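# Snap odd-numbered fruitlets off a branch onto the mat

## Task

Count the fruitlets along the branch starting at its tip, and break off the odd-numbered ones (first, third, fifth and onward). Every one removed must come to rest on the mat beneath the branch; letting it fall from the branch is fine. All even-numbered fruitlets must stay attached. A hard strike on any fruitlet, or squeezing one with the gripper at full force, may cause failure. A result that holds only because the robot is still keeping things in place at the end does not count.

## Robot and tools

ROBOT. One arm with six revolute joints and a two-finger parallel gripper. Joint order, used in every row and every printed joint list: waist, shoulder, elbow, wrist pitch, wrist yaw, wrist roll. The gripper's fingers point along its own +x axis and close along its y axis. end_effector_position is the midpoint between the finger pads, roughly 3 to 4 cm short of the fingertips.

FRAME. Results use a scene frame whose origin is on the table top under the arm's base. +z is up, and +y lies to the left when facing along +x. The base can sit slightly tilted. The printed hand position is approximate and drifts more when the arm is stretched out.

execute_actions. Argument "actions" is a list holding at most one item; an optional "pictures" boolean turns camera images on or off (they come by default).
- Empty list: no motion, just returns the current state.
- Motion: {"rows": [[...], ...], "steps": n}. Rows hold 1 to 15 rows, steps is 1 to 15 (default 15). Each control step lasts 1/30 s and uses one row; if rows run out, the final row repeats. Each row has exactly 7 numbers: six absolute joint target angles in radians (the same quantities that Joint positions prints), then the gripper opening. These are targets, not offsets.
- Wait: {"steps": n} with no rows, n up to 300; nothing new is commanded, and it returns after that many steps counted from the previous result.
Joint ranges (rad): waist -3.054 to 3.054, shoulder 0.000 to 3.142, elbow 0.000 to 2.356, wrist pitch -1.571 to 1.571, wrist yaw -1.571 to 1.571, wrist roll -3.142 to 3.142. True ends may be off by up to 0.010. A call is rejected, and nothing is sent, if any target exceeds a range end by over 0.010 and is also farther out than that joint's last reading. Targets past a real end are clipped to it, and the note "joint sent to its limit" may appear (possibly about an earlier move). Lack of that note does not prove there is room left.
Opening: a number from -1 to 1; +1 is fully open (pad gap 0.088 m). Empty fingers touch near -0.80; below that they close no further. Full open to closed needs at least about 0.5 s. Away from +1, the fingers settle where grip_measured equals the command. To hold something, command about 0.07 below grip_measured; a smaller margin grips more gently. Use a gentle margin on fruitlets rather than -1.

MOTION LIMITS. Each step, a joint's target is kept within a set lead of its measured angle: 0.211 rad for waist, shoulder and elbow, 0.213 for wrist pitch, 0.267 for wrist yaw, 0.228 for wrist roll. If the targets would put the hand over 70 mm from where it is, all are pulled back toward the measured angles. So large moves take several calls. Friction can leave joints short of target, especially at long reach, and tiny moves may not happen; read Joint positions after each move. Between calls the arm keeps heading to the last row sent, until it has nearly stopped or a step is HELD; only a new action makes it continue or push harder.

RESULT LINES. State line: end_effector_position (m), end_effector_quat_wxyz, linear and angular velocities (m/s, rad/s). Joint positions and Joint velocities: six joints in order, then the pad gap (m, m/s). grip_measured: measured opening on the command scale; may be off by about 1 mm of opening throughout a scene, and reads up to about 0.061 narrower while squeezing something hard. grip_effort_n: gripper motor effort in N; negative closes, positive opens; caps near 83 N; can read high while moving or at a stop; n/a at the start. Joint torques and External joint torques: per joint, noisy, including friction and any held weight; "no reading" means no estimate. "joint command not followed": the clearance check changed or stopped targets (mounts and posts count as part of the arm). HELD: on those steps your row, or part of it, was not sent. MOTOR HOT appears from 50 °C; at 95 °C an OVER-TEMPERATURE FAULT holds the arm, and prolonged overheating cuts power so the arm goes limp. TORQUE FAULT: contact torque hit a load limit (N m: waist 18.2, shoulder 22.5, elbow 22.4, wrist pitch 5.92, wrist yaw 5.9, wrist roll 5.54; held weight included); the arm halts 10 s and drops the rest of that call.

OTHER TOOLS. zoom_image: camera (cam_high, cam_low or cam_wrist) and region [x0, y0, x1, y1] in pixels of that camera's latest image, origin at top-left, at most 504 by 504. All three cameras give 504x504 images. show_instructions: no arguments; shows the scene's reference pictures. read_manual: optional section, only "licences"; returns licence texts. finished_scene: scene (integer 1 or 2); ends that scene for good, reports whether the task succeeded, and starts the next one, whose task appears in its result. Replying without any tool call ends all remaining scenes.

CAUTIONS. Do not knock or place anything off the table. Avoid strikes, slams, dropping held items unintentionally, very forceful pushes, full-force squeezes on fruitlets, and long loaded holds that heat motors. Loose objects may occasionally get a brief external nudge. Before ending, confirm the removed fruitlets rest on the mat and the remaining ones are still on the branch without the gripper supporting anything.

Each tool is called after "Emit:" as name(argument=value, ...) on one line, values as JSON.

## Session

Emit:
execute_actions(actions=[])

Scene clock: 0.00 s of 4200.00 s.
end_effector_position=(+0.2314, -0.1137, +0.1306) grip_measured=+0.562 grip_effort_n=n/a end_effector_quat_wxyz=(+0.461, +0.536, +0.463, -0.535) end_effector_velocity=(-0.003, +0.002, +0.001) end_effector_angular_velocity=(+0.005, +0.013, -0.004)
Joint positions: [-0.658  2.355  0.996 -0.724 -0.607  0.939  0.067]
Joint velocities: [-0.002 -0.002  0.002 -0.022  0.007 -0.007 -0.   ]
Joint torques (N m, as the arm reports them, + toward a larger angle): no reading
External joint torques (N m, as the arm's controller estimates them; a push from outside toward a larger angle lowers the number): no reading
Motor temperatures (°C, as the motors report them): [34 29 29 25 26 26]
Heat: hottest waist 34 °C (+0.0 °C/min).

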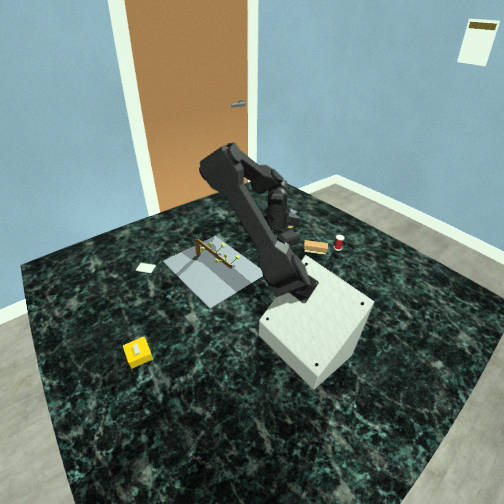

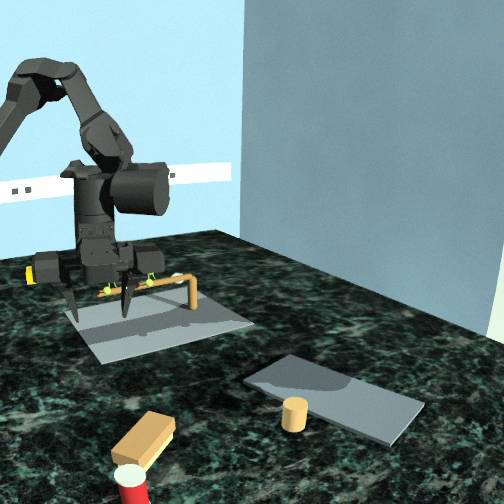

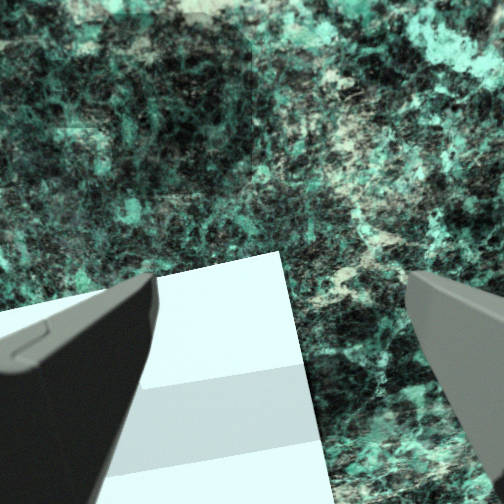

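Emit:
show_instructions()

Reference images for this scene: manual page 1, manual page 2, manual page 3, manual page 4.

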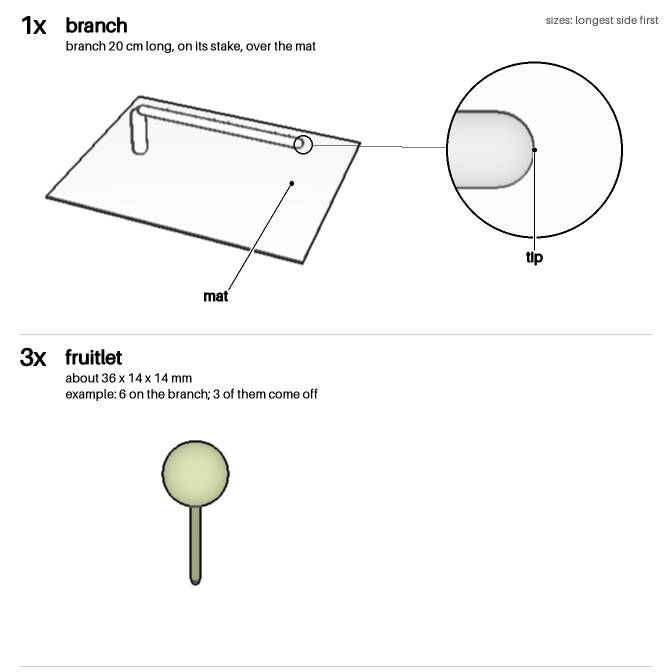

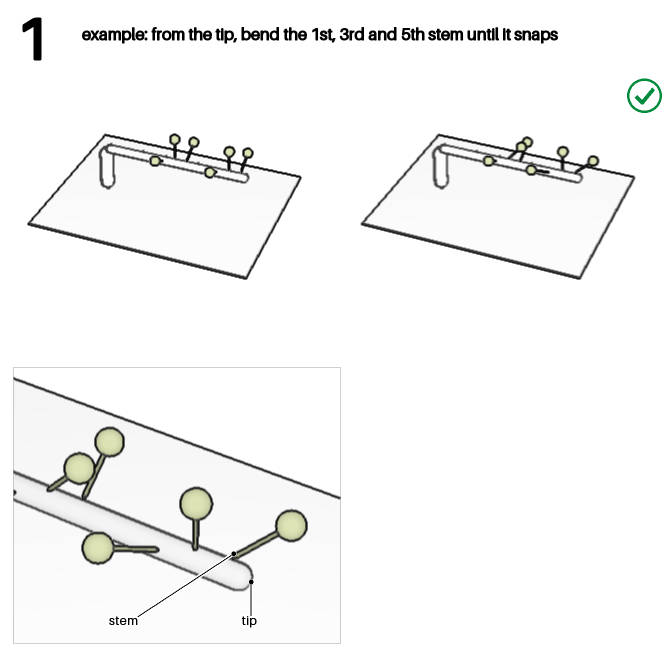

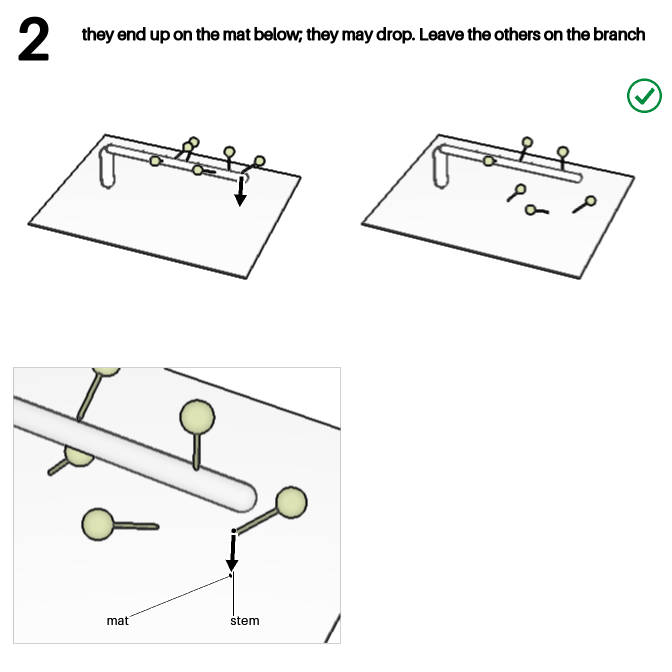

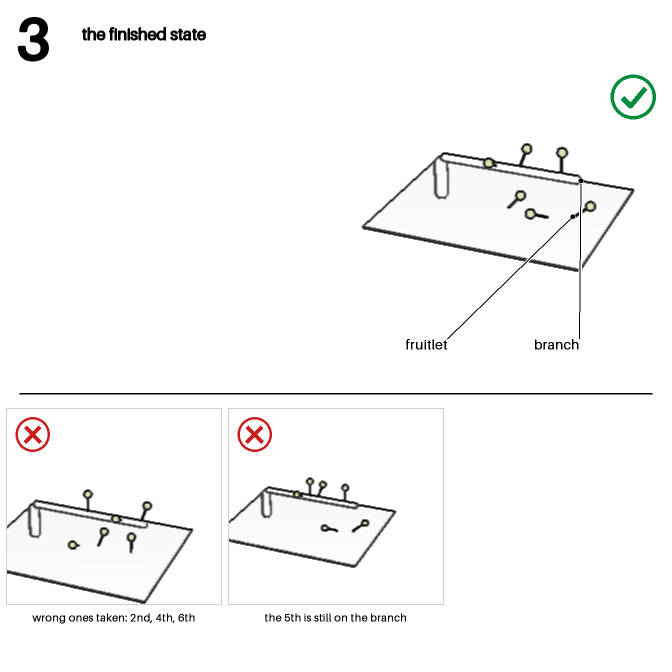

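Emit:
execute_actions(actions=[{"rows":[[-0.658,2.35,1.06,-0.78,-0.61,0.9,0.6],[-0.658,2.345,1.13,-0.84,-0.62,0.82,0.7],[-0.658,2.34,1.2,-0.9,-0.63,0.74,0.8],[-0.658,2.335,1.27,-0.96,-0.64,0.66,0.9],[-0.65,2.33,1.34,-1.02,-0.65,0.58,1],[-0.63,2.325,1.41,-1.08,-0.66,0.49,1],[-0.6,2.32,1.48,-1.14,-0.67,0.4,1],[-0.57,2.31,1.55,-1.2,-0.68,0.3,1],[-0.54,2.305,1.61,-1.25,-0.69,0.2,1],[-0.51,2.3,1.67,-1.3,-0.7,0.1,1],[-0.48,2.29,1.72,-1.34,-0.705,0,1],[-0.45,2.285,1.77,-1.38,-0.71,-0.09,1],[-0.42,2.28,1.81,-1.41,-0.715,-0.18,1],[-0.39,2.275,1.85,-1.44,-0.72,-0.26,1],[-0.355,2.27,1.886,-1.473,-0.723,-0.33,1]],"steps":15}], pictures=false)

Emit:
execute_actions(actions=[{"steps":30}])

Emit:
zoom_image(camera="cam_wrist", region=[130, 60, 430, 420])

Scene clock: 19.43 s of 4200.00 s.
end_effector_position=(+0.3734, -0.0117, +0.2353) grip_measured=+0.977 grip_effort_n=12.8 end_effector_quat_wxyz=(+0.660, +0.256, +0.661, -0.248) end_effector_velocity=(+0.260, +0.443, +0.088) end_effector_angular_velocity=(-0.117, +0.115, +2.551)
Joint positions: [-0.457  2.301  1.705 -1.353 -0.703  0.176  0.087]
Joint velocities: [ 0.882 -0.139  1.443 -0.974 -0.154 -1.531  0.003]
Joint torques (N m, as the arm reports them, + toward a larger angle): [-5.14 -7.83  5.08 -0.2  -0.12 -0.26]
External joint torques (N m, as the arm's controller estimates them; a push from outside toward a larger angle lowers the number): [ 1.31 -1.39  1.07 -0.26 -0.11 -0.25]
Motor temperatures (°C, as the motors report them): [35 30 30 25 26 26]
Heat: hottest waist 35 °C (+3.1 °C/min).
Steps of this call (steps 1 to 90: nothing new was sent; then 15.93 s passed at rest; steps 91 to 105: all 15 steps of this action). Readings (joint positions):
91: [-0.658 2.355 1.006 -0.740 -0.607 0.933]
92: [-0.658 2.355 1.028 -0.773 -0.607 0.905]
94: [-0.658 2.355 1.109 -0.854 -0.616 0.807]
98: [-0.636 2.343 1.342 -1.049 -0.650 0.560]
105: the state above

Scene clock: 20.43 s of 4200.00 s.
end_effector_position=(+0.3997, +0.0499, +0.2508) grip_measured=+0.984 grip_effort_n=12.8 end_effector_quat_wxyz=(+0.708, +0.033, +0.705, -0.035) end_effector_velocity=(-0.004, +0.002, +0.001) end_effector_angular_velocity=(+0.013, +0.010, +0.006)
Joint positions: [-0.356  2.265  1.88  -1.471 -0.724 -0.323  0.087]
Joint velocities: [-0.002 -0.002 -0.002 -0.022 -0.007 -0.022 -0.   ]
Joint torques (N m, as the arm reports them, + toward a larger angle): [-6.03 -5.85  5.16 -0.03 -0.01 -0.27]
External joint torques (N m, as the arm's controller estimates them; a push from outside toward a larger angle lowers the number): [ 1.21  0.62  0.94 -0.27  0.01 -0.27]
Motor temperatures (°C, as the motors report them): [35 30 30 25 26 26]
Heat: hottest waist 35 °C (+2.9 °C/min).
Steps of this call (steps 1 to 30: the robot went on to your last target). Readings (joint positions):
1: [-0.428 2.296 1.754 -1.387 -0.708 0.114]
2: [-0.401 2.291 1.794 -1.408 -0.714 0.050]
4: [-0.363 2.276 1.845 -1.438 -0.722 -0.074]
8: [-0.348 2.265 1.877 -1.462 -0.724 -0.255]
30: the state above
The arm was judged still, so your last target was given up. Only a new action makes it travel on or press farther. Fingers that are still opening or closing keep moving.

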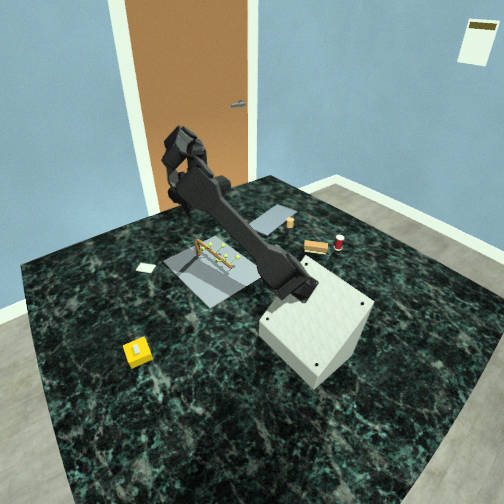

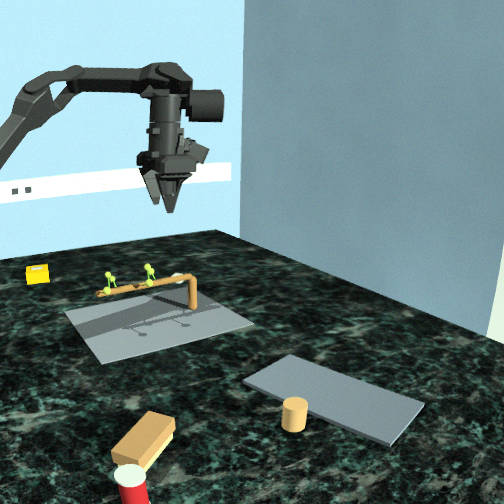

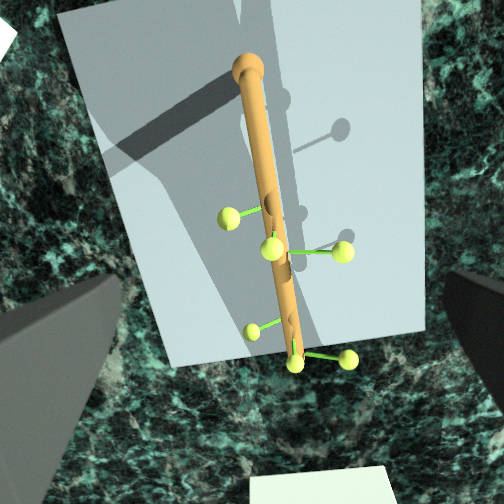

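Region (130, 60, 430, 420) of cam_wrist's 504x504 image, scaled by 1.400, with more detail than that image has.

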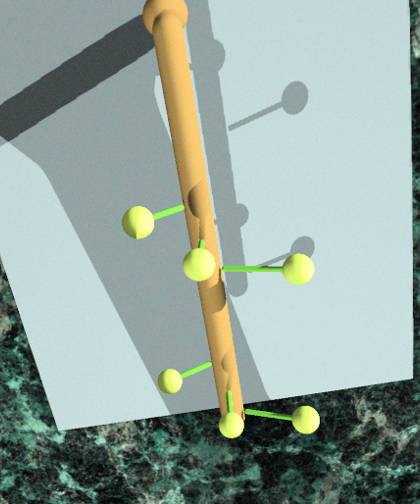

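Emit:
zoom_image(camera="cam_low", region=[70, 240, 270, 370])

Region (70, 240, 270, 370) of cam_low's 504x504 image, scaled by 2.520, with more detail than that image has; it fills the top 328 rows of this view, and the rest is white.

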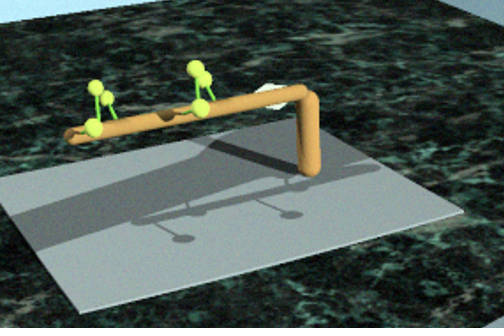

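Emit:
execute_actions(actions=[{"rows":[[-0.36,2.25,1.826,-1.436,-0.722,-0.24,0.9],[-0.363,2.23,1.766,-1.399,-0.721,-0.15,0.8],[-0.367,2.21,1.707,-1.362,-0.72,-0.06,0.7],[-0.37,2.19,1.647,-1.325,-0.719,0.03,0.6],[-0.374,2.17,1.588,-1.288,-0.718,0.12,0.5],[-0.377,2.15,1.528,-1.251,-0.717,0.21,0.4],[-0.381,2.13,1.469,-1.214,-0.716,0.3,0.3],[-0.384,2.11,1.409,-1.177,-0.715,0.39,0.2],[-0.388,2.09,1.35,-1.14,-0.714,0.48,0.1],[-0.391,2.07,1.29,-1.103,-0.713,0.57,0],[-0.395,2.05,1.231,-1.066,-0.712,0.66,-0.1],[-0.398,2.03,1.171,-1.029,-0.711,0.75,-0.2],[-0.402,2.01,1.112,-0.992,-0.71,0.84,-0.3],[-0.405,1.99,1.052,-0.955,-0.708,0.93,-0.35],[-0.408,1.973,0.988,-0.919,-0.707,1.005,-0.35]],"steps":15}], pictures=false)

Emit:
execute_actions(actions=[{"steps":25}])

Scene clock: 64.03 s of 4200.00 s.
end_effector_position=(+0.3015, +0.0076, +0.1820) grip_measured=-0.189 grip_effort_n=-15.1 end_effector_quat_wxyz=(+0.623, +0.341, +0.617, -0.339) end_effector_velocity=(-0.299, -0.046, -0.159) end_effector_angular_velocity=(+0.016, -0.022, -1.936)
Joint positions: [-0.399  2.034  1.161 -1.014 -0.713  0.533  0.03 ]
Joint velocities: [-0.1   -0.613 -1.692  1.018  0.022  1.824 -0.087]
Joint torques (N m, as the arm reports them, + toward a larger angle): [-4.67 -5.97  3.4   0.26  0.12  0.22]
External joint torques (N m, as the arm's controller estimates them; a push from outside toward a larger angle lowers the number): [ 0.8  -1.08 -0.6   0.03  0.1   0.22]
Motor temperatures (°C, as the motors report them): [40 31 31 25 26 26]
Heat: hottest waist 40 °C (+6.1 °C/min).
Steps of this call (steps 1 to 90: nothing new was sent; then 40.10 s passed at rest; steps 91 to 105: all 15 steps of this action). Readings (joint positions):
91: [-0.356 2.264 1.873 -1.463 -0.724 -0.310]
92: [-0.356 2.257 1.850 -1.443 -0.724 -0.269]
94: [-0.359 2.232 1.776 -1.395 -0.724 -0.152]
98: [-0.373 2.169 1.563 -1.266 -0.721 0.097]
105: the state above

Scene clock: 64.87 s of 4200.00 s.
end_effector_position=(+0.2690, +0.0035, +0.1640) grip_measured=-0.347 grip_effort_n=-15.1 end_effector_quat_wxyz=(+0.519, +0.479, +0.522, -0.480) end_effector_velocity=(+0.001, +0.005, +0.001) end_effector_angular_velocity=(+0.035, -0.014, -0.014)
Joint positions: [-0.406  1.983  0.996 -0.921 -0.709  0.998  0.022]
Joint velocities: [-0.002 -0.002 -0.002 -0.007 -0.037  0.007  0.   ]
Joint torques (N m, as the arm reports them, + toward a larger angle): [-4.33 -5.53  3.39  0.25  0.1   0.21]
External joint torques (N m, as the arm's controller estimates them; a push from outside toward a larger angle lowers the number): [ 0.64 -1.07 -0.59  0.03  0.06  0.21]
Motor temperatures (°C, as the motors report them): [40 31 31 25 26 26]
Heat: hottest waist 40 °C (+6.0 °C/min).
Steps of this call (steps 1 to 25: the robot went on to your last target). Readings (joint positions):
1: [-0.401 2.018 1.112 -0.990 -0.712 0.594]
2: [-0.403 2.006 1.075 -0.975 -0.710 0.658]
4: [-0.405 1.998 1.029 -0.950 -0.709 0.782]
8: [-0.405 1.989 1.002 -0.928 -0.709 0.942]
25: the state above

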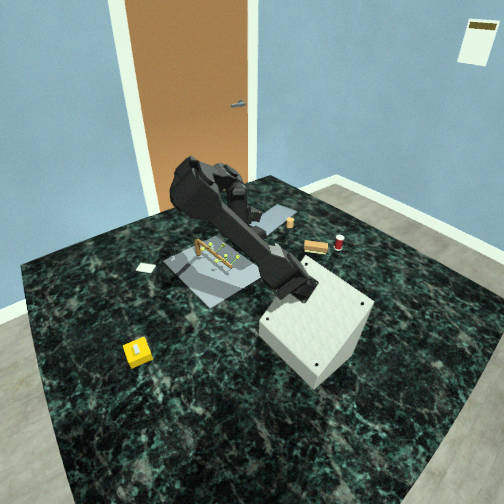

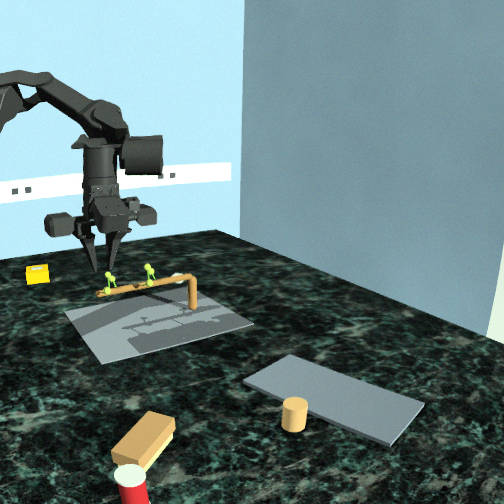

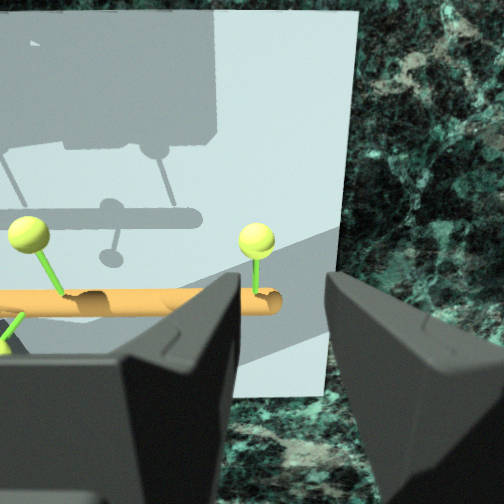

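Emit:
execute_actions(actions=[])

Scene clock: 88.20 s of 4200.00 s.
end_effector_position=(+0.2690, +0.0035, +0.1640) grip_measured=-0.347 grip_effort_n=-15.1 end_effector_quat_wxyz=(+0.519, +0.479, +0.522, -0.480) end_effector_velocity=(-0.001, +0.002, -0.000) end_effector_angular_velocity=(+0.009, +0.003, +0.004)
Joint positions: [-0.406  1.983  0.996 -0.921 -0.709  0.998  0.022]
Joint velocities: [ 0.002 -0.002 -0.002 -0.007 -0.007 -0.007  0.   ]
Joint torques (N m, as the arm reports them, + toward a larger angle): [-4.33 -5.54  3.37  0.25  0.1   0.22]
External joint torques (N m, as the arm's controller estimates them; a push from outside toward a larger angle lowers the number): [ 0.61 -1.1  -0.57  0.04  0.06  0.22]
Motor temperatures (°C, as the motors report them): [39 32 30 25 26 26]
Heat: hottest waist 39 °C (+2.0 °C/min).
Steps of this call (steps 1 to 15: the robot went on to your last target; steps 16 to 90: nothing new was sent; then 20.33 s passed at rest). Readings (joint positions):
1: [-0.406 1.983 0.996 -0.921 -0.709 0.998]
2: [-0.406 1.983 0.996 -0.921 -0.709 0.998]
4: [-0.406 1.983 0.996 -0.921 -0.709 0.998]
8: [-0.406 1.983 0.996 -0.921 -0.709 0.998]
90: the state above
The arm was judged still, so your last target was given up. Only a new action makes it travel on or press farther. Fingers that are still opening or closing keep moving.

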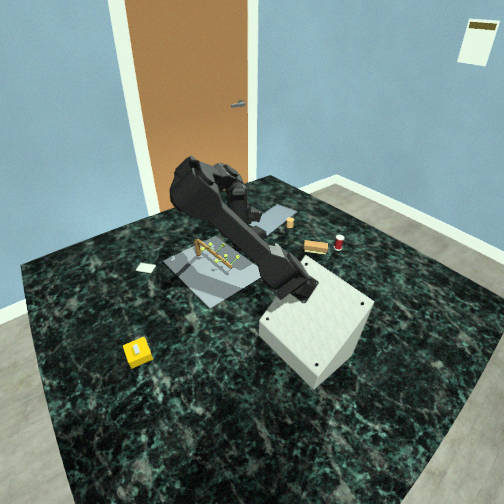

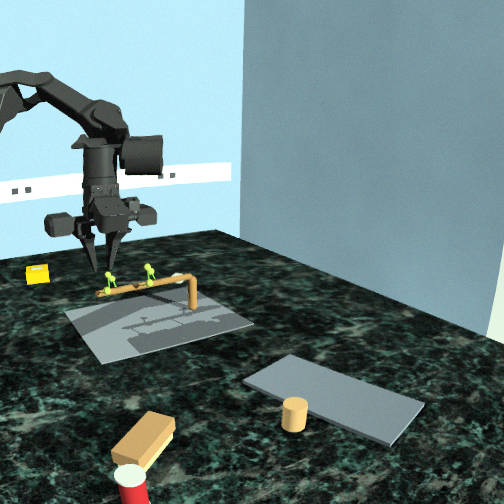

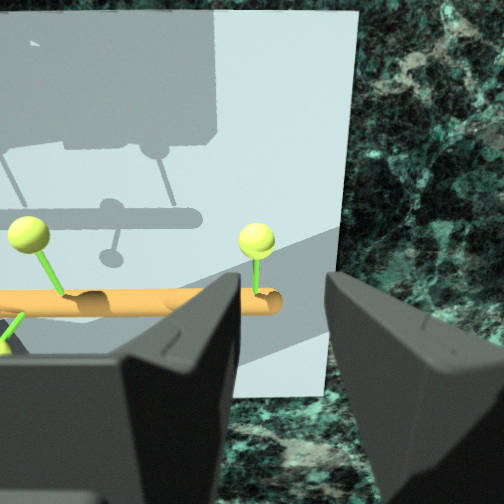

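Emit:
show_instructions()

Emit:
zoom_image(camera="cam_low", region=[40, 230, 260, 370])

Reference images for this scene: manual page 1, manual page 2, manual page 3, manual page 4.

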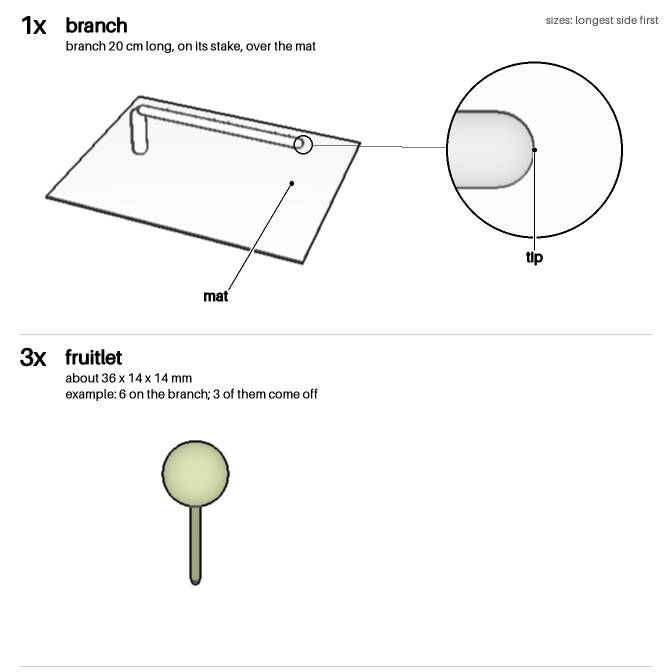

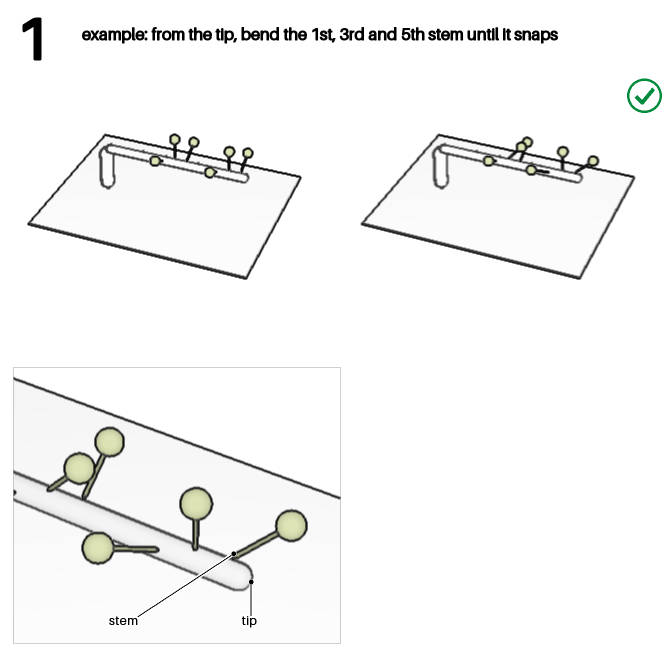

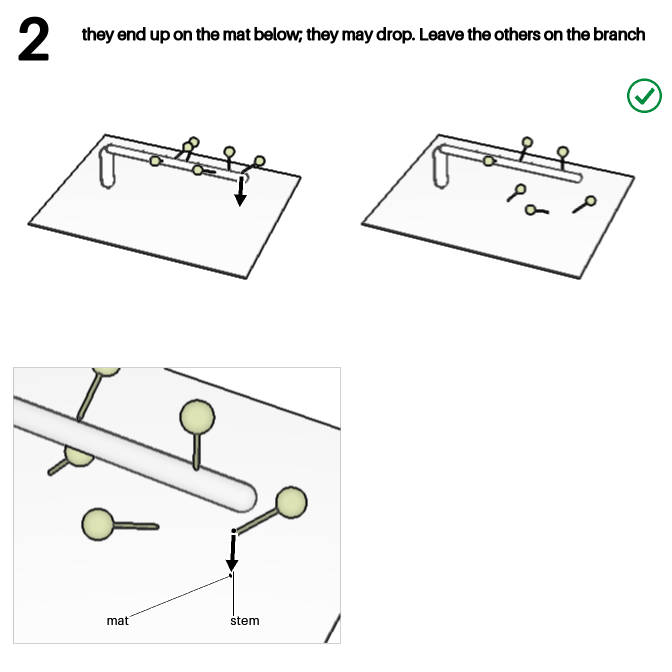

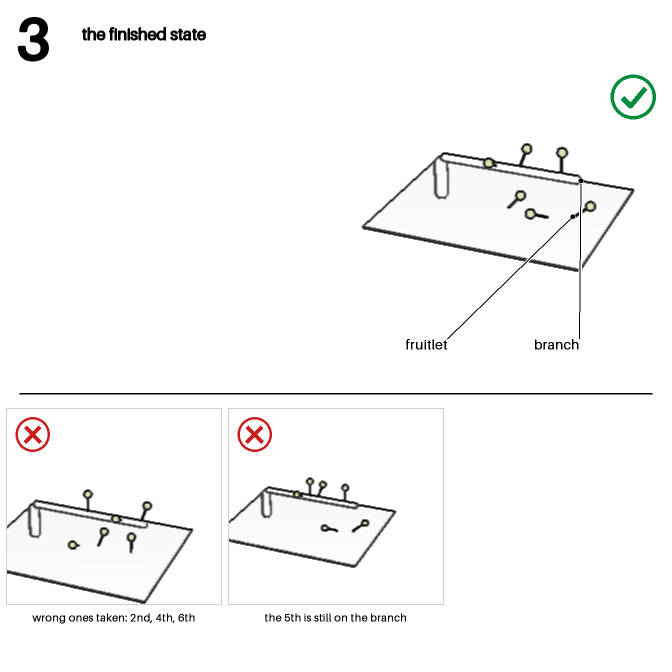

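Region (40, 230, 260, 370) of cam_low's 504x504 image, scaled by 2.291, with more detail than that image has; it fills the top 321 rows of this view, and the rest is white.

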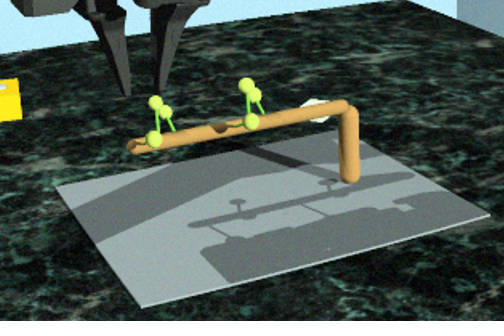

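Emit:
execute_actions(actions=[{"rows":[[-0.39,1.98,0.985,-0.89,-0.713,1.04,-0.35],[-0.37,1.995,0.975,-0.85,-0.72,1.08,-0.35],[-0.35,2.01,0.965,-0.81,-0.727,1.12,-0.35],[-0.335,2.022,0.958,-0.775,-0.733,1.16,-0.35],[-0.317,2.033,0.950,-0.743,-0.738,1.20,-0.35]],"steps":15}])

Scene clock: 115.57 s of 4200.00 s.
end_effector_position=(+0.2807, +0.0052, +0.1334) grip_measured=-0.347 grip_effort_n=-15.1 end_effector_quat_wxyz=(+0.507, +0.498, +0.500, -0.495) end_effector_velocity=(+0.002, +0.000, +0.003) end_effector_angular_velocity=(+0.004, -0.016, -0.019)
Joint positions: [-0.32   2.023  0.957 -0.748 -0.735  1.191  0.022]
Joint velocities: [-0.007 -0.007 -0.002  0.007 -0.007  0.022 -0.   ]
Joint torques (N m, as the arm reports them, + toward a larger angle): [-4.14 -3.55  3.17  0.26 -0.06  0.21]
External joint torques (N m, as the arm's controller estimates them; a push from outside toward a larger angle lowers the number): [ 1.07  1.18 -0.43  0.02 -0.12  0.21]
Motor temperatures (°C, as the motors report them): [38 32 30 25 26 26]
Heat: hottest waist 38 °C (-1.0 °C/min).
Steps of this call (steps 1 to 90: nothing new was sent; then 23.87 s passed at rest; steps 91 to 105: all 15 steps of this action). Readings (joint positions):
91: [-0.405 1.983 0.994 -0.915 -0.709 1.008]
92: [-0.400 1.983 0.991 -0.897 -0.709 1.027]
94: [-0.379 1.989 0.982 -0.846 -0.717 1.080]
98: [-0.328 2.016 0.964 -0.773 -0.731 1.164]
105: the state above

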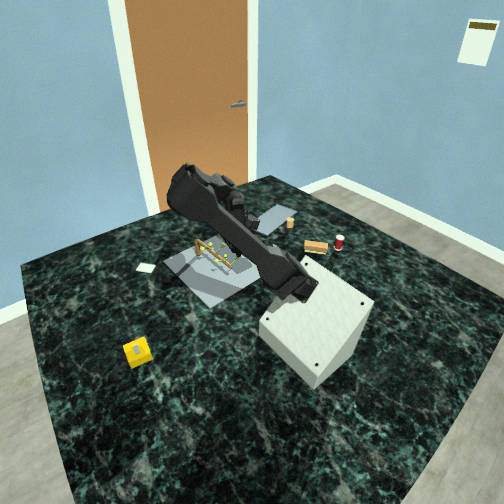

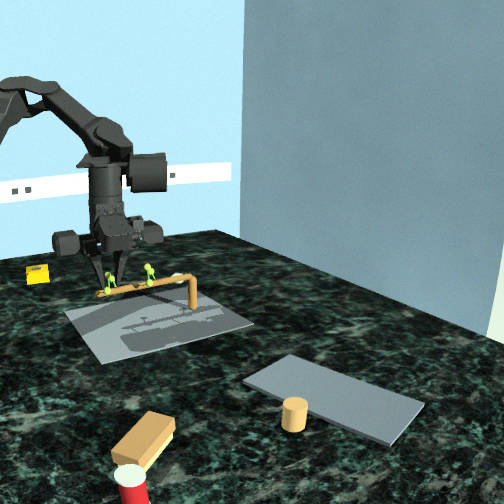

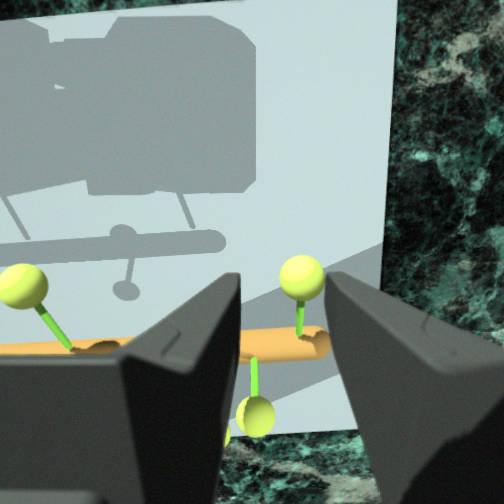

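Emit:
execute_actions(actions=[{"rows":[[-0.324,2.012,0.945,-0.745,-0.736,1.19,-0.35],[-0.326,2.006,0.936,-0.742,-0.737,1.19,-0.35],[-0.326,2.006,0.932,-0.742,-0.737,1.19,-0.35],[-0.326,2.006,0.932,-0.742,-0.737,1.19,-0.35],[-0.326,2.006,0.932,-0.742,-0.737,1.19,-0.35],[-0.326,2.006,0.932,-0.742,-0.737,1.19,-0.35],[-0.318,2.014,0.925,-0.72,-0.737,1.20,-0.35],[-0.31,2.02,0.918,-0.70,-0.737,1.21,-0.35],[-0.302,2.027,0.911,-0.68,-0.738,1.22,-0.35],[-0.294,2.034,0.904,-0.66,-0.738,1.23,-0.35]],"steps":15}])

Scene clock: 136.07 s of 4200.00 s.
end_effector_position=(+0.2778, +0.0040, +0.1224) grip_measured=-0.347 grip_effort_n=-15.1 end_effector_quat_wxyz=(+0.514, +0.496, +0.498, -0.492) end_effector_velocity=(-0.002, -0.002, -0.013) end_effector_angular_velocity=(+0.000, -0.006, +0.027)
Joint positions: [-0.297  2.023  0.913 -0.67  -0.735  1.22   0.022]
Joint velocities: [ 0.022  0.017 -0.037  0.081 -0.007  0.007  0.   ]
Joint torques (N m, as the arm reports them, + toward a larger angle): [-4.21 -3.55  3.02  0.31 -0.05  0.22]
External joint torques (N m, as the arm's controller estimates them; a push from outside toward a larger angle lowers the number): [ 1.02  1.26 -0.6   0.02 -0.11  0.22]
Motor temperatures (°C, as the motors report them): [38 31 30 25 26 26]
Heat: hottest waist 38 °C (-1.0 °C/min).
Steps of this call (steps 1 to 15: the robot went on to your last target; steps 16 to 90: nothing new was sent; then 17.00 s passed at rest; steps 91 to 105: all 15 steps of this action). Readings (joint positions):
91: [-0.320 2.023 0.956 -0.745 -0.735 1.194]
92: [-0.320 2.023 0.954 -0.745 -0.735 1.194]
94: [-0.321 2.020 0.947 -0.744 -0.735 1.194]
98: [-0.322 2.019 0.935 -0.729 -0.735 1.194]
105: the state above

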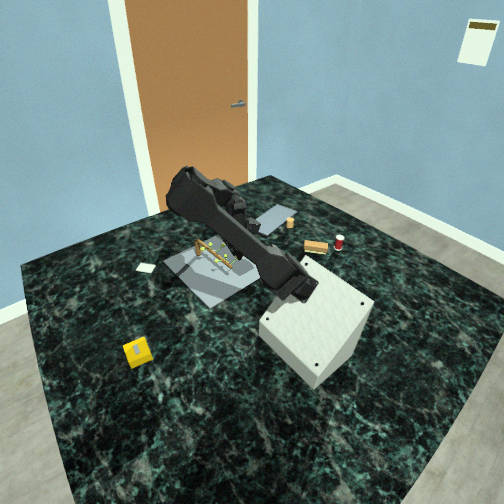

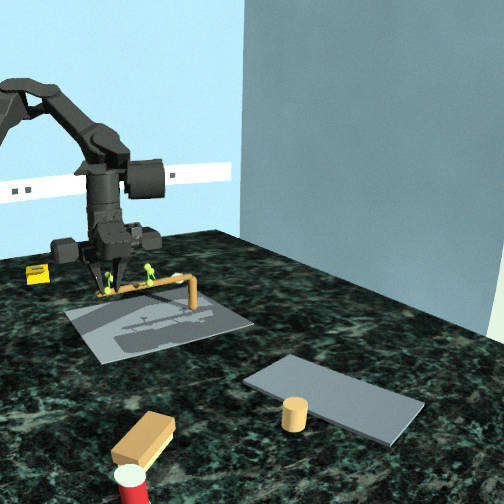

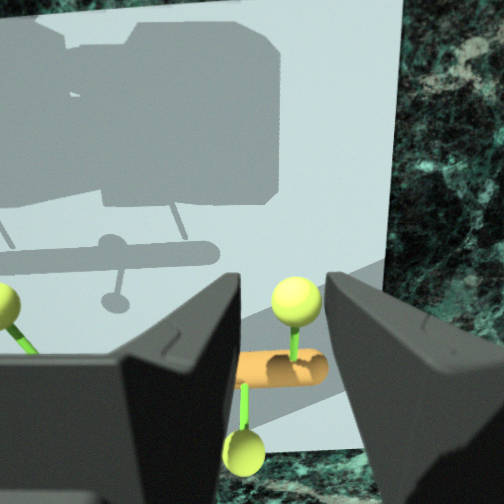

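Emit:
execute_actions(actions=[{"rows":[[-0.290,2.034,0.898,-0.65,-0.738,1.235,-0.35],[-0.285,2.034,0.890,-0.64,-0.738,1.24,-0.35],[-0.280,2.035,0.884,-0.625,-0.738,1.245,-0.35],[-0.274,2.037,0.877,-0.61,-0.738,1.255,-0.35],[-0.268,2.040,0.870,-0.595,-0.738,1.262,-0.35]],"steps":15}])

Scene clock: 144.43 s of 4200.00 s.
end_effector_position=(+0.2753, +0.0035, +0.1108) grip_measured=-0.347 grip_effort_n=-15.1 end_effector_quat_wxyz=(+0.517, +0.494, +0.497, -0.492) end_effector_velocity=(-0.001, +0.001, +0.001) end_effector_angular_velocity=(+0.009, +0.001, +0.001)
Joint positions: [-0.271  2.03   0.877 -0.598 -0.735  1.255  0.022]
Joint velocities: [-0.002 -0.002 -0.002 -0.007 -0.007 -0.007 -0.   ]
Joint torques (N m, as the arm reports them, + toward a larger angle): [-4.04 -3.56  2.84  0.27 -0.06  0.23]
External joint torques (N m, as the arm's controller estimates them; a push from outside toward a larger angle lowers the number): [ 1.06  1.11 -0.48  0.01 -0.12  0.23]
Motor temperatures (°C, as the motors report them): [38 30 30 25 26 26]
Heat: hottest waist 38 °C (-1.0 °C/min).
Steps of this call (steps 1 to 15: the robot went on to your last target; steps 16 to 90: nothing new was sent; then 4.87 s passed at rest; steps 91 to 105: all 15 steps of this action). Readings (joint positions):
91: [-0.297 2.024 0.910 -0.660 -0.735 1.225]
92: [-0.295 2.024 0.907 -0.654 -0.735 1.227]
94: [-0.289 2.024 0.899 -0.637 -0.735 1.235]
98: [-0.273 2.029 0.882 -0.609 -0.735 1.250]
105: the state above

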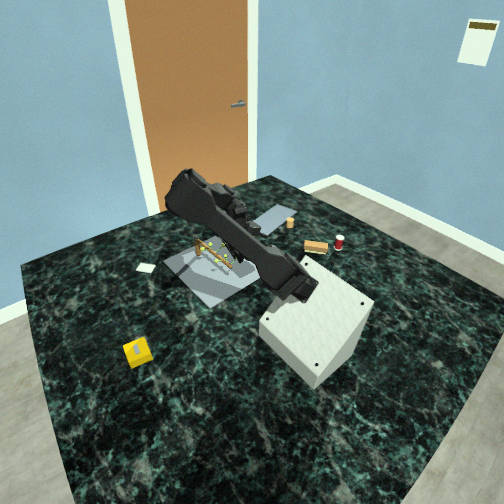

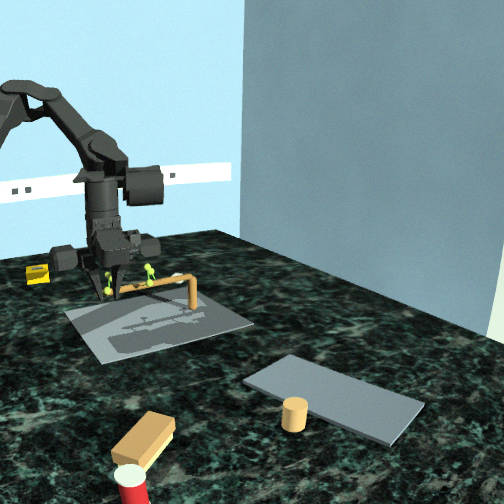

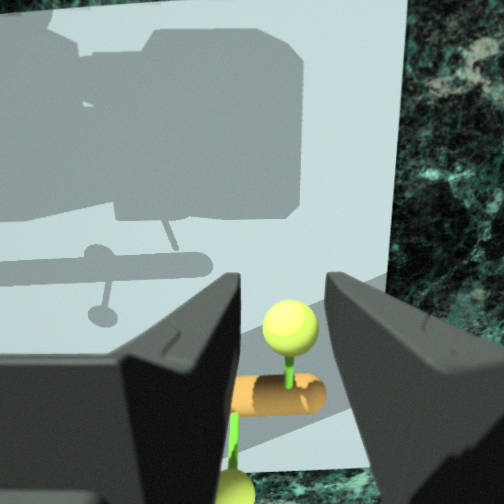

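Emit:
execute_actions(actions=[{"rows":[[-0.266,2.045,0.885,-0.598,-0.738,1.262,-0.35],[-0.263,2.052,0.898,-0.601,-0.738,1.262,-0.35],[-0.260,2.059,0.911,-0.604,-0.738,1.262,-0.35],[-0.256,2.066,0.924,-0.607,-0.738,1.264,-0.35],[-0.252,2.073,0.937,-0.610,-0.738,1.266,-0.35],[-0.248,2.080,0.948,-0.613,-0.738,1.268,-0.35]],"steps":15}])

Scene clock: 159.53 s of 4200.00 s.
end_effector_position=(+0.2900, +0.0043, +0.1083) grip_measured=-0.347 grip_effort_n=-15.1 end_effector_quat_wxyz=(+0.520, +0.488, +0.502, -0.490) end_effector_velocity=(-0.003, -0.001, -0.002) end_effector_angular_velocity=(+0.011, +0.012, -0.009)
Joint positions: [-0.251  2.069  0.94  -0.611 -0.735  1.261  0.022]
Joint velocities: [-0.002  0.012 -0.002 -0.007 -0.007 -0.007 -0.   ]
Joint torques (N m, as the arm reports them, + toward a larger angle): [-4.29 -3.76  4.35  0.   -0.04  0.23]
External joint torques (N m, as the arm's controller estimates them; a push from outside toward a larger angle lowers the number): [ 1.08  1.25  0.98 -0.26 -0.11  0.23]
Motor temperatures (°C, as the motors report them): [38 30 30 25 26 26]
Heat: hottest waist 38 °C (-1.0 °C/min).
Steps of this call (steps 1 to 15: the robot went on to your last target; steps 16 to 90: nothing new was sent; then 11.60 s passed at rest; steps 91 to 105: all 15 steps of this action). Readings (joint positions):
91: [-0.271 2.031 0.877 -0.597 -0.735 1.256]
92: [-0.270 2.033 0.879 -0.597 -0.735 1.256]
94: [-0.266 2.043 0.891 -0.600 -0.735 1.256]
98: [-0.254 2.063 0.928 -0.606 -0.735 1.260]
105: the state above

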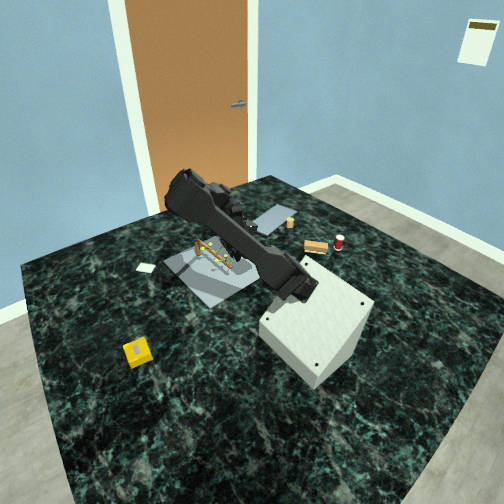

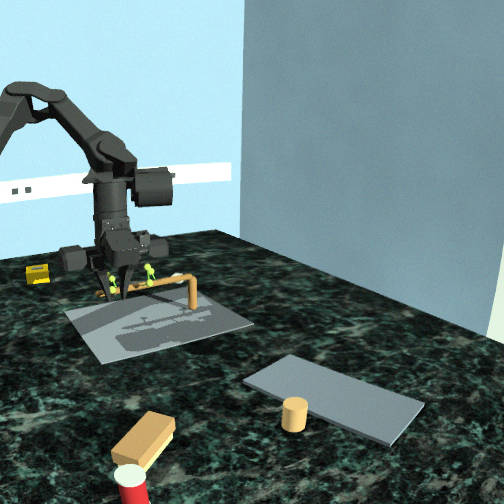

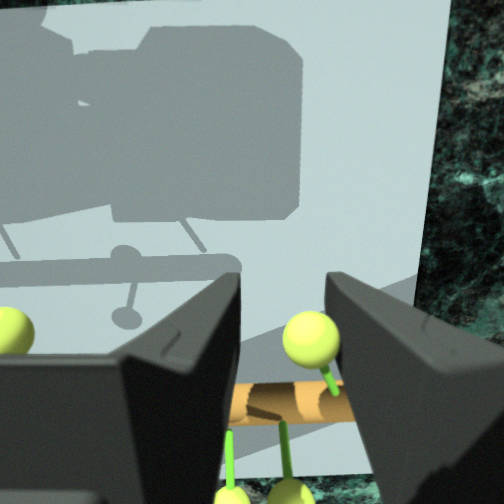

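Emit:
execute_actions(actions=[{"rows":[[-0.243,2.084,0.956,-0.613,-0.738,1.270,-0.35],[-0.238,2.088,0.964,-0.612,-0.738,1.272,-0.35],[-0.233,2.092,0.972,-0.612,-0.738,1.275,-0.35],[-0.229,2.097,0.980,-0.611,-0.738,1.277,-0.35],[-0.224,2.101,0.987,-0.610,-0.738,1.280,-0.35],[-0.220,2.105,0.994,-0.610,-0.738,1.282,-0.35]],"steps":15}])

Scene clock: 172.87 s of 4200.00 s.
end_effector_position=(+0.3020, +0.0081, +0.1042) grip_measured=-0.347 grip_effort_n=-15.1 end_effector_quat_wxyz=(+0.524, +0.481, +0.507, -0.487) end_effector_velocity=(-0.003, -0.002, -0.000) end_effector_angular_velocity=(-0.005, +0.009, -0.003)
Joint positions: [-0.223  2.093  0.986 -0.612 -0.735  1.275  0.022]
Joint velocities: [-0.002  0.002 -0.002 -0.007  0.007 -0.007  0.   ]
Joint torques (N m, as the arm reports them, + toward a larger angle): [-4.46 -3.89  4.23  0.23 -0.03  0.24]
External joint torques (N m, as the arm's controller estimates them; a push from outside toward a larger angle lowers the number): [ 1.13  1.33  0.93 -0.01 -0.1   0.24]
Motor temperatures (°C, as the motors report them): [38 30 30 25 26 26]
Heat: hottest waist 38 °C (+0.0 °C/min).
Steps of this call (steps 1 to 15: the robot went on to your last target; steps 16 to 90: nothing new was sent; then 9.83 s passed at rest; steps 91 to 105: all 15 steps of this action). Readings (joint positions):
91: [-0.250 2.070 0.942 -0.612 -0.735 1.262]
92: [-0.248 2.072 0.945 -0.612 -0.735 1.263]
94: [-0.242 2.078 0.956 -0.612 -0.735 1.266]
98: [-0.227 2.090 0.980 -0.612 -0.735 1.273]
105: the state above

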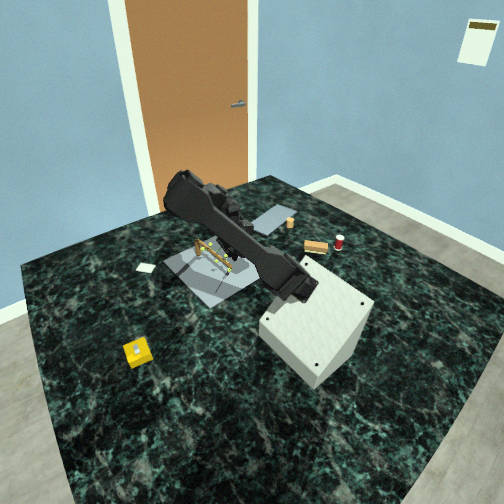

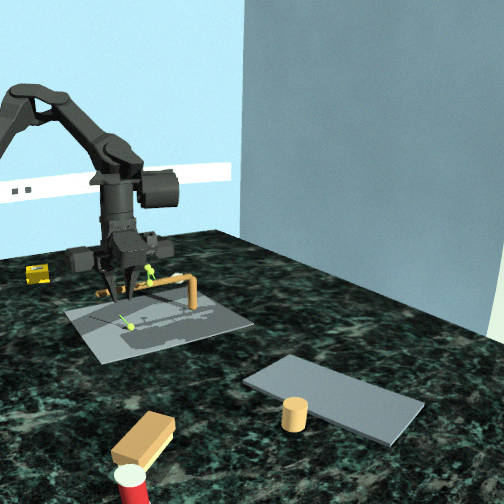

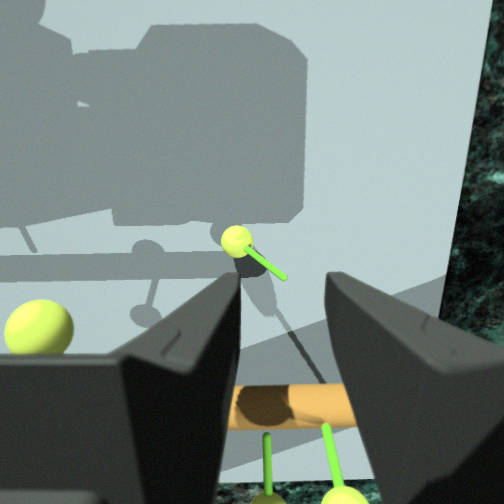

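Emit:
execute_actions(actions=[{"rows":[[-0.24,2.095,1.005,-0.65,-0.737,1.26,-0.35],[-0.26,2.083,1.024,-0.70,-0.736,1.23,-0.35],[-0.28,2.07,1.043,-0.75,-0.734,1.20,-0.35],[-0.30,2.057,1.062,-0.80,-0.732,1.175,-0.35],[-0.32,2.045,1.08,-0.84,-0.73,1.15,-0.35],[-0.32,2.045,1.08,-0.85,-0.73,1.15,-0.35],[-0.32,2.04,1.085,-0.86,-0.73,1.15,-0.35],[-0.305,2.025,1.085,-0.865,-0.734,1.18,-0.35],[-0.29,2.01,1.085,-0.87,-0.738,1.21,-0.35],[-0.275,1.995,1.085,-0.875,-0.742,1.24,-0.35],[-0.26,1.98,1.085,-0.88,-0.746,1.27,-0.35],[-0.245,1.965,1.085,-0.882,-0.749,1.295,-0.35],[-0.232,1.952,1.085,-0.882,-0.751,1.31,-0.35]],"steps":15}])

Scene clock: 187.40 s of 4200.00 s.
end_effector_position=(+0.3028, +0.0420, +0.1474) grip_measured=-0.347 grip_effort_n=-15.1 end_effector_quat_wxyz=(+0.501, +0.496, +0.503, -0.500) end_effector_velocity=(+0.011, +0.119, +0.000) end_effector_angular_velocity=(+0.020, +0.024, +0.079)
Joint positions: [-0.247  1.976  1.078 -0.873 -0.747  1.278  0.022]
Joint velocities: [ 0.271 -0.252  0.037 -0.081 -0.066  0.256 -0.   ]
Joint torques (N m, as the arm reports them, + toward a larger angle): [-5.17 -5.26  4.42 -0.05  0.03  0.23]
External joint torques (N m, as the arm's controller estimates them; a push from outside toward a larger angle lowers the number): [ 1.09 -0.93  0.96 -0.27 -0.11  0.21]
Motor temperatures (°C, as the motors report them): [38 30 30 25 26 26]
Heat: hottest waist 38 °C (+0.0 °C/min).
Steps of this call (steps 1 to 15: the robot went on to your last target; steps 16 to 90: nothing new was sent; then 11.03 s passed at rest; steps 91 to 105: all 15 steps of this action). Readings (joint positions):
91: [-0.224 2.094 0.990 -0.618 -0.735 1.275]
92: [-0.228 2.094 0.996 -0.640 -0.735 1.268]
94: [-0.250 2.091 1.017 -0.706 -0.735 1.233]
98: [-0.307 2.060 1.062 -0.813 -0.734 1.184]
105: the state above

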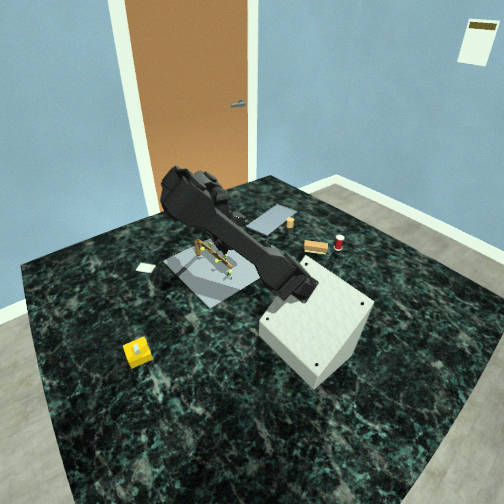

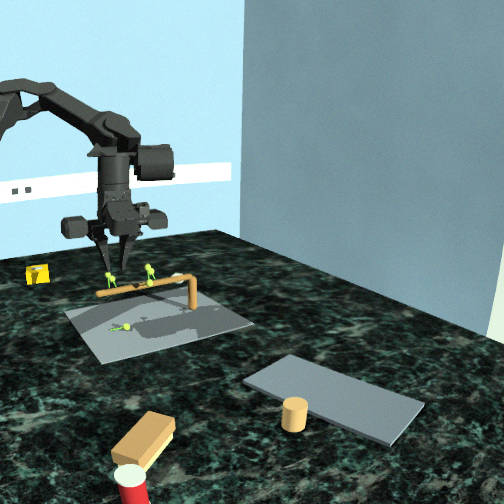

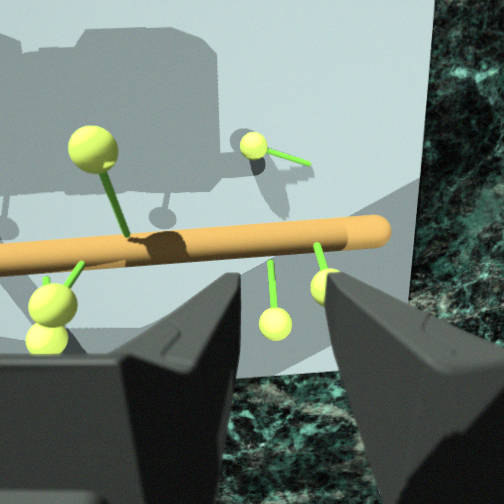

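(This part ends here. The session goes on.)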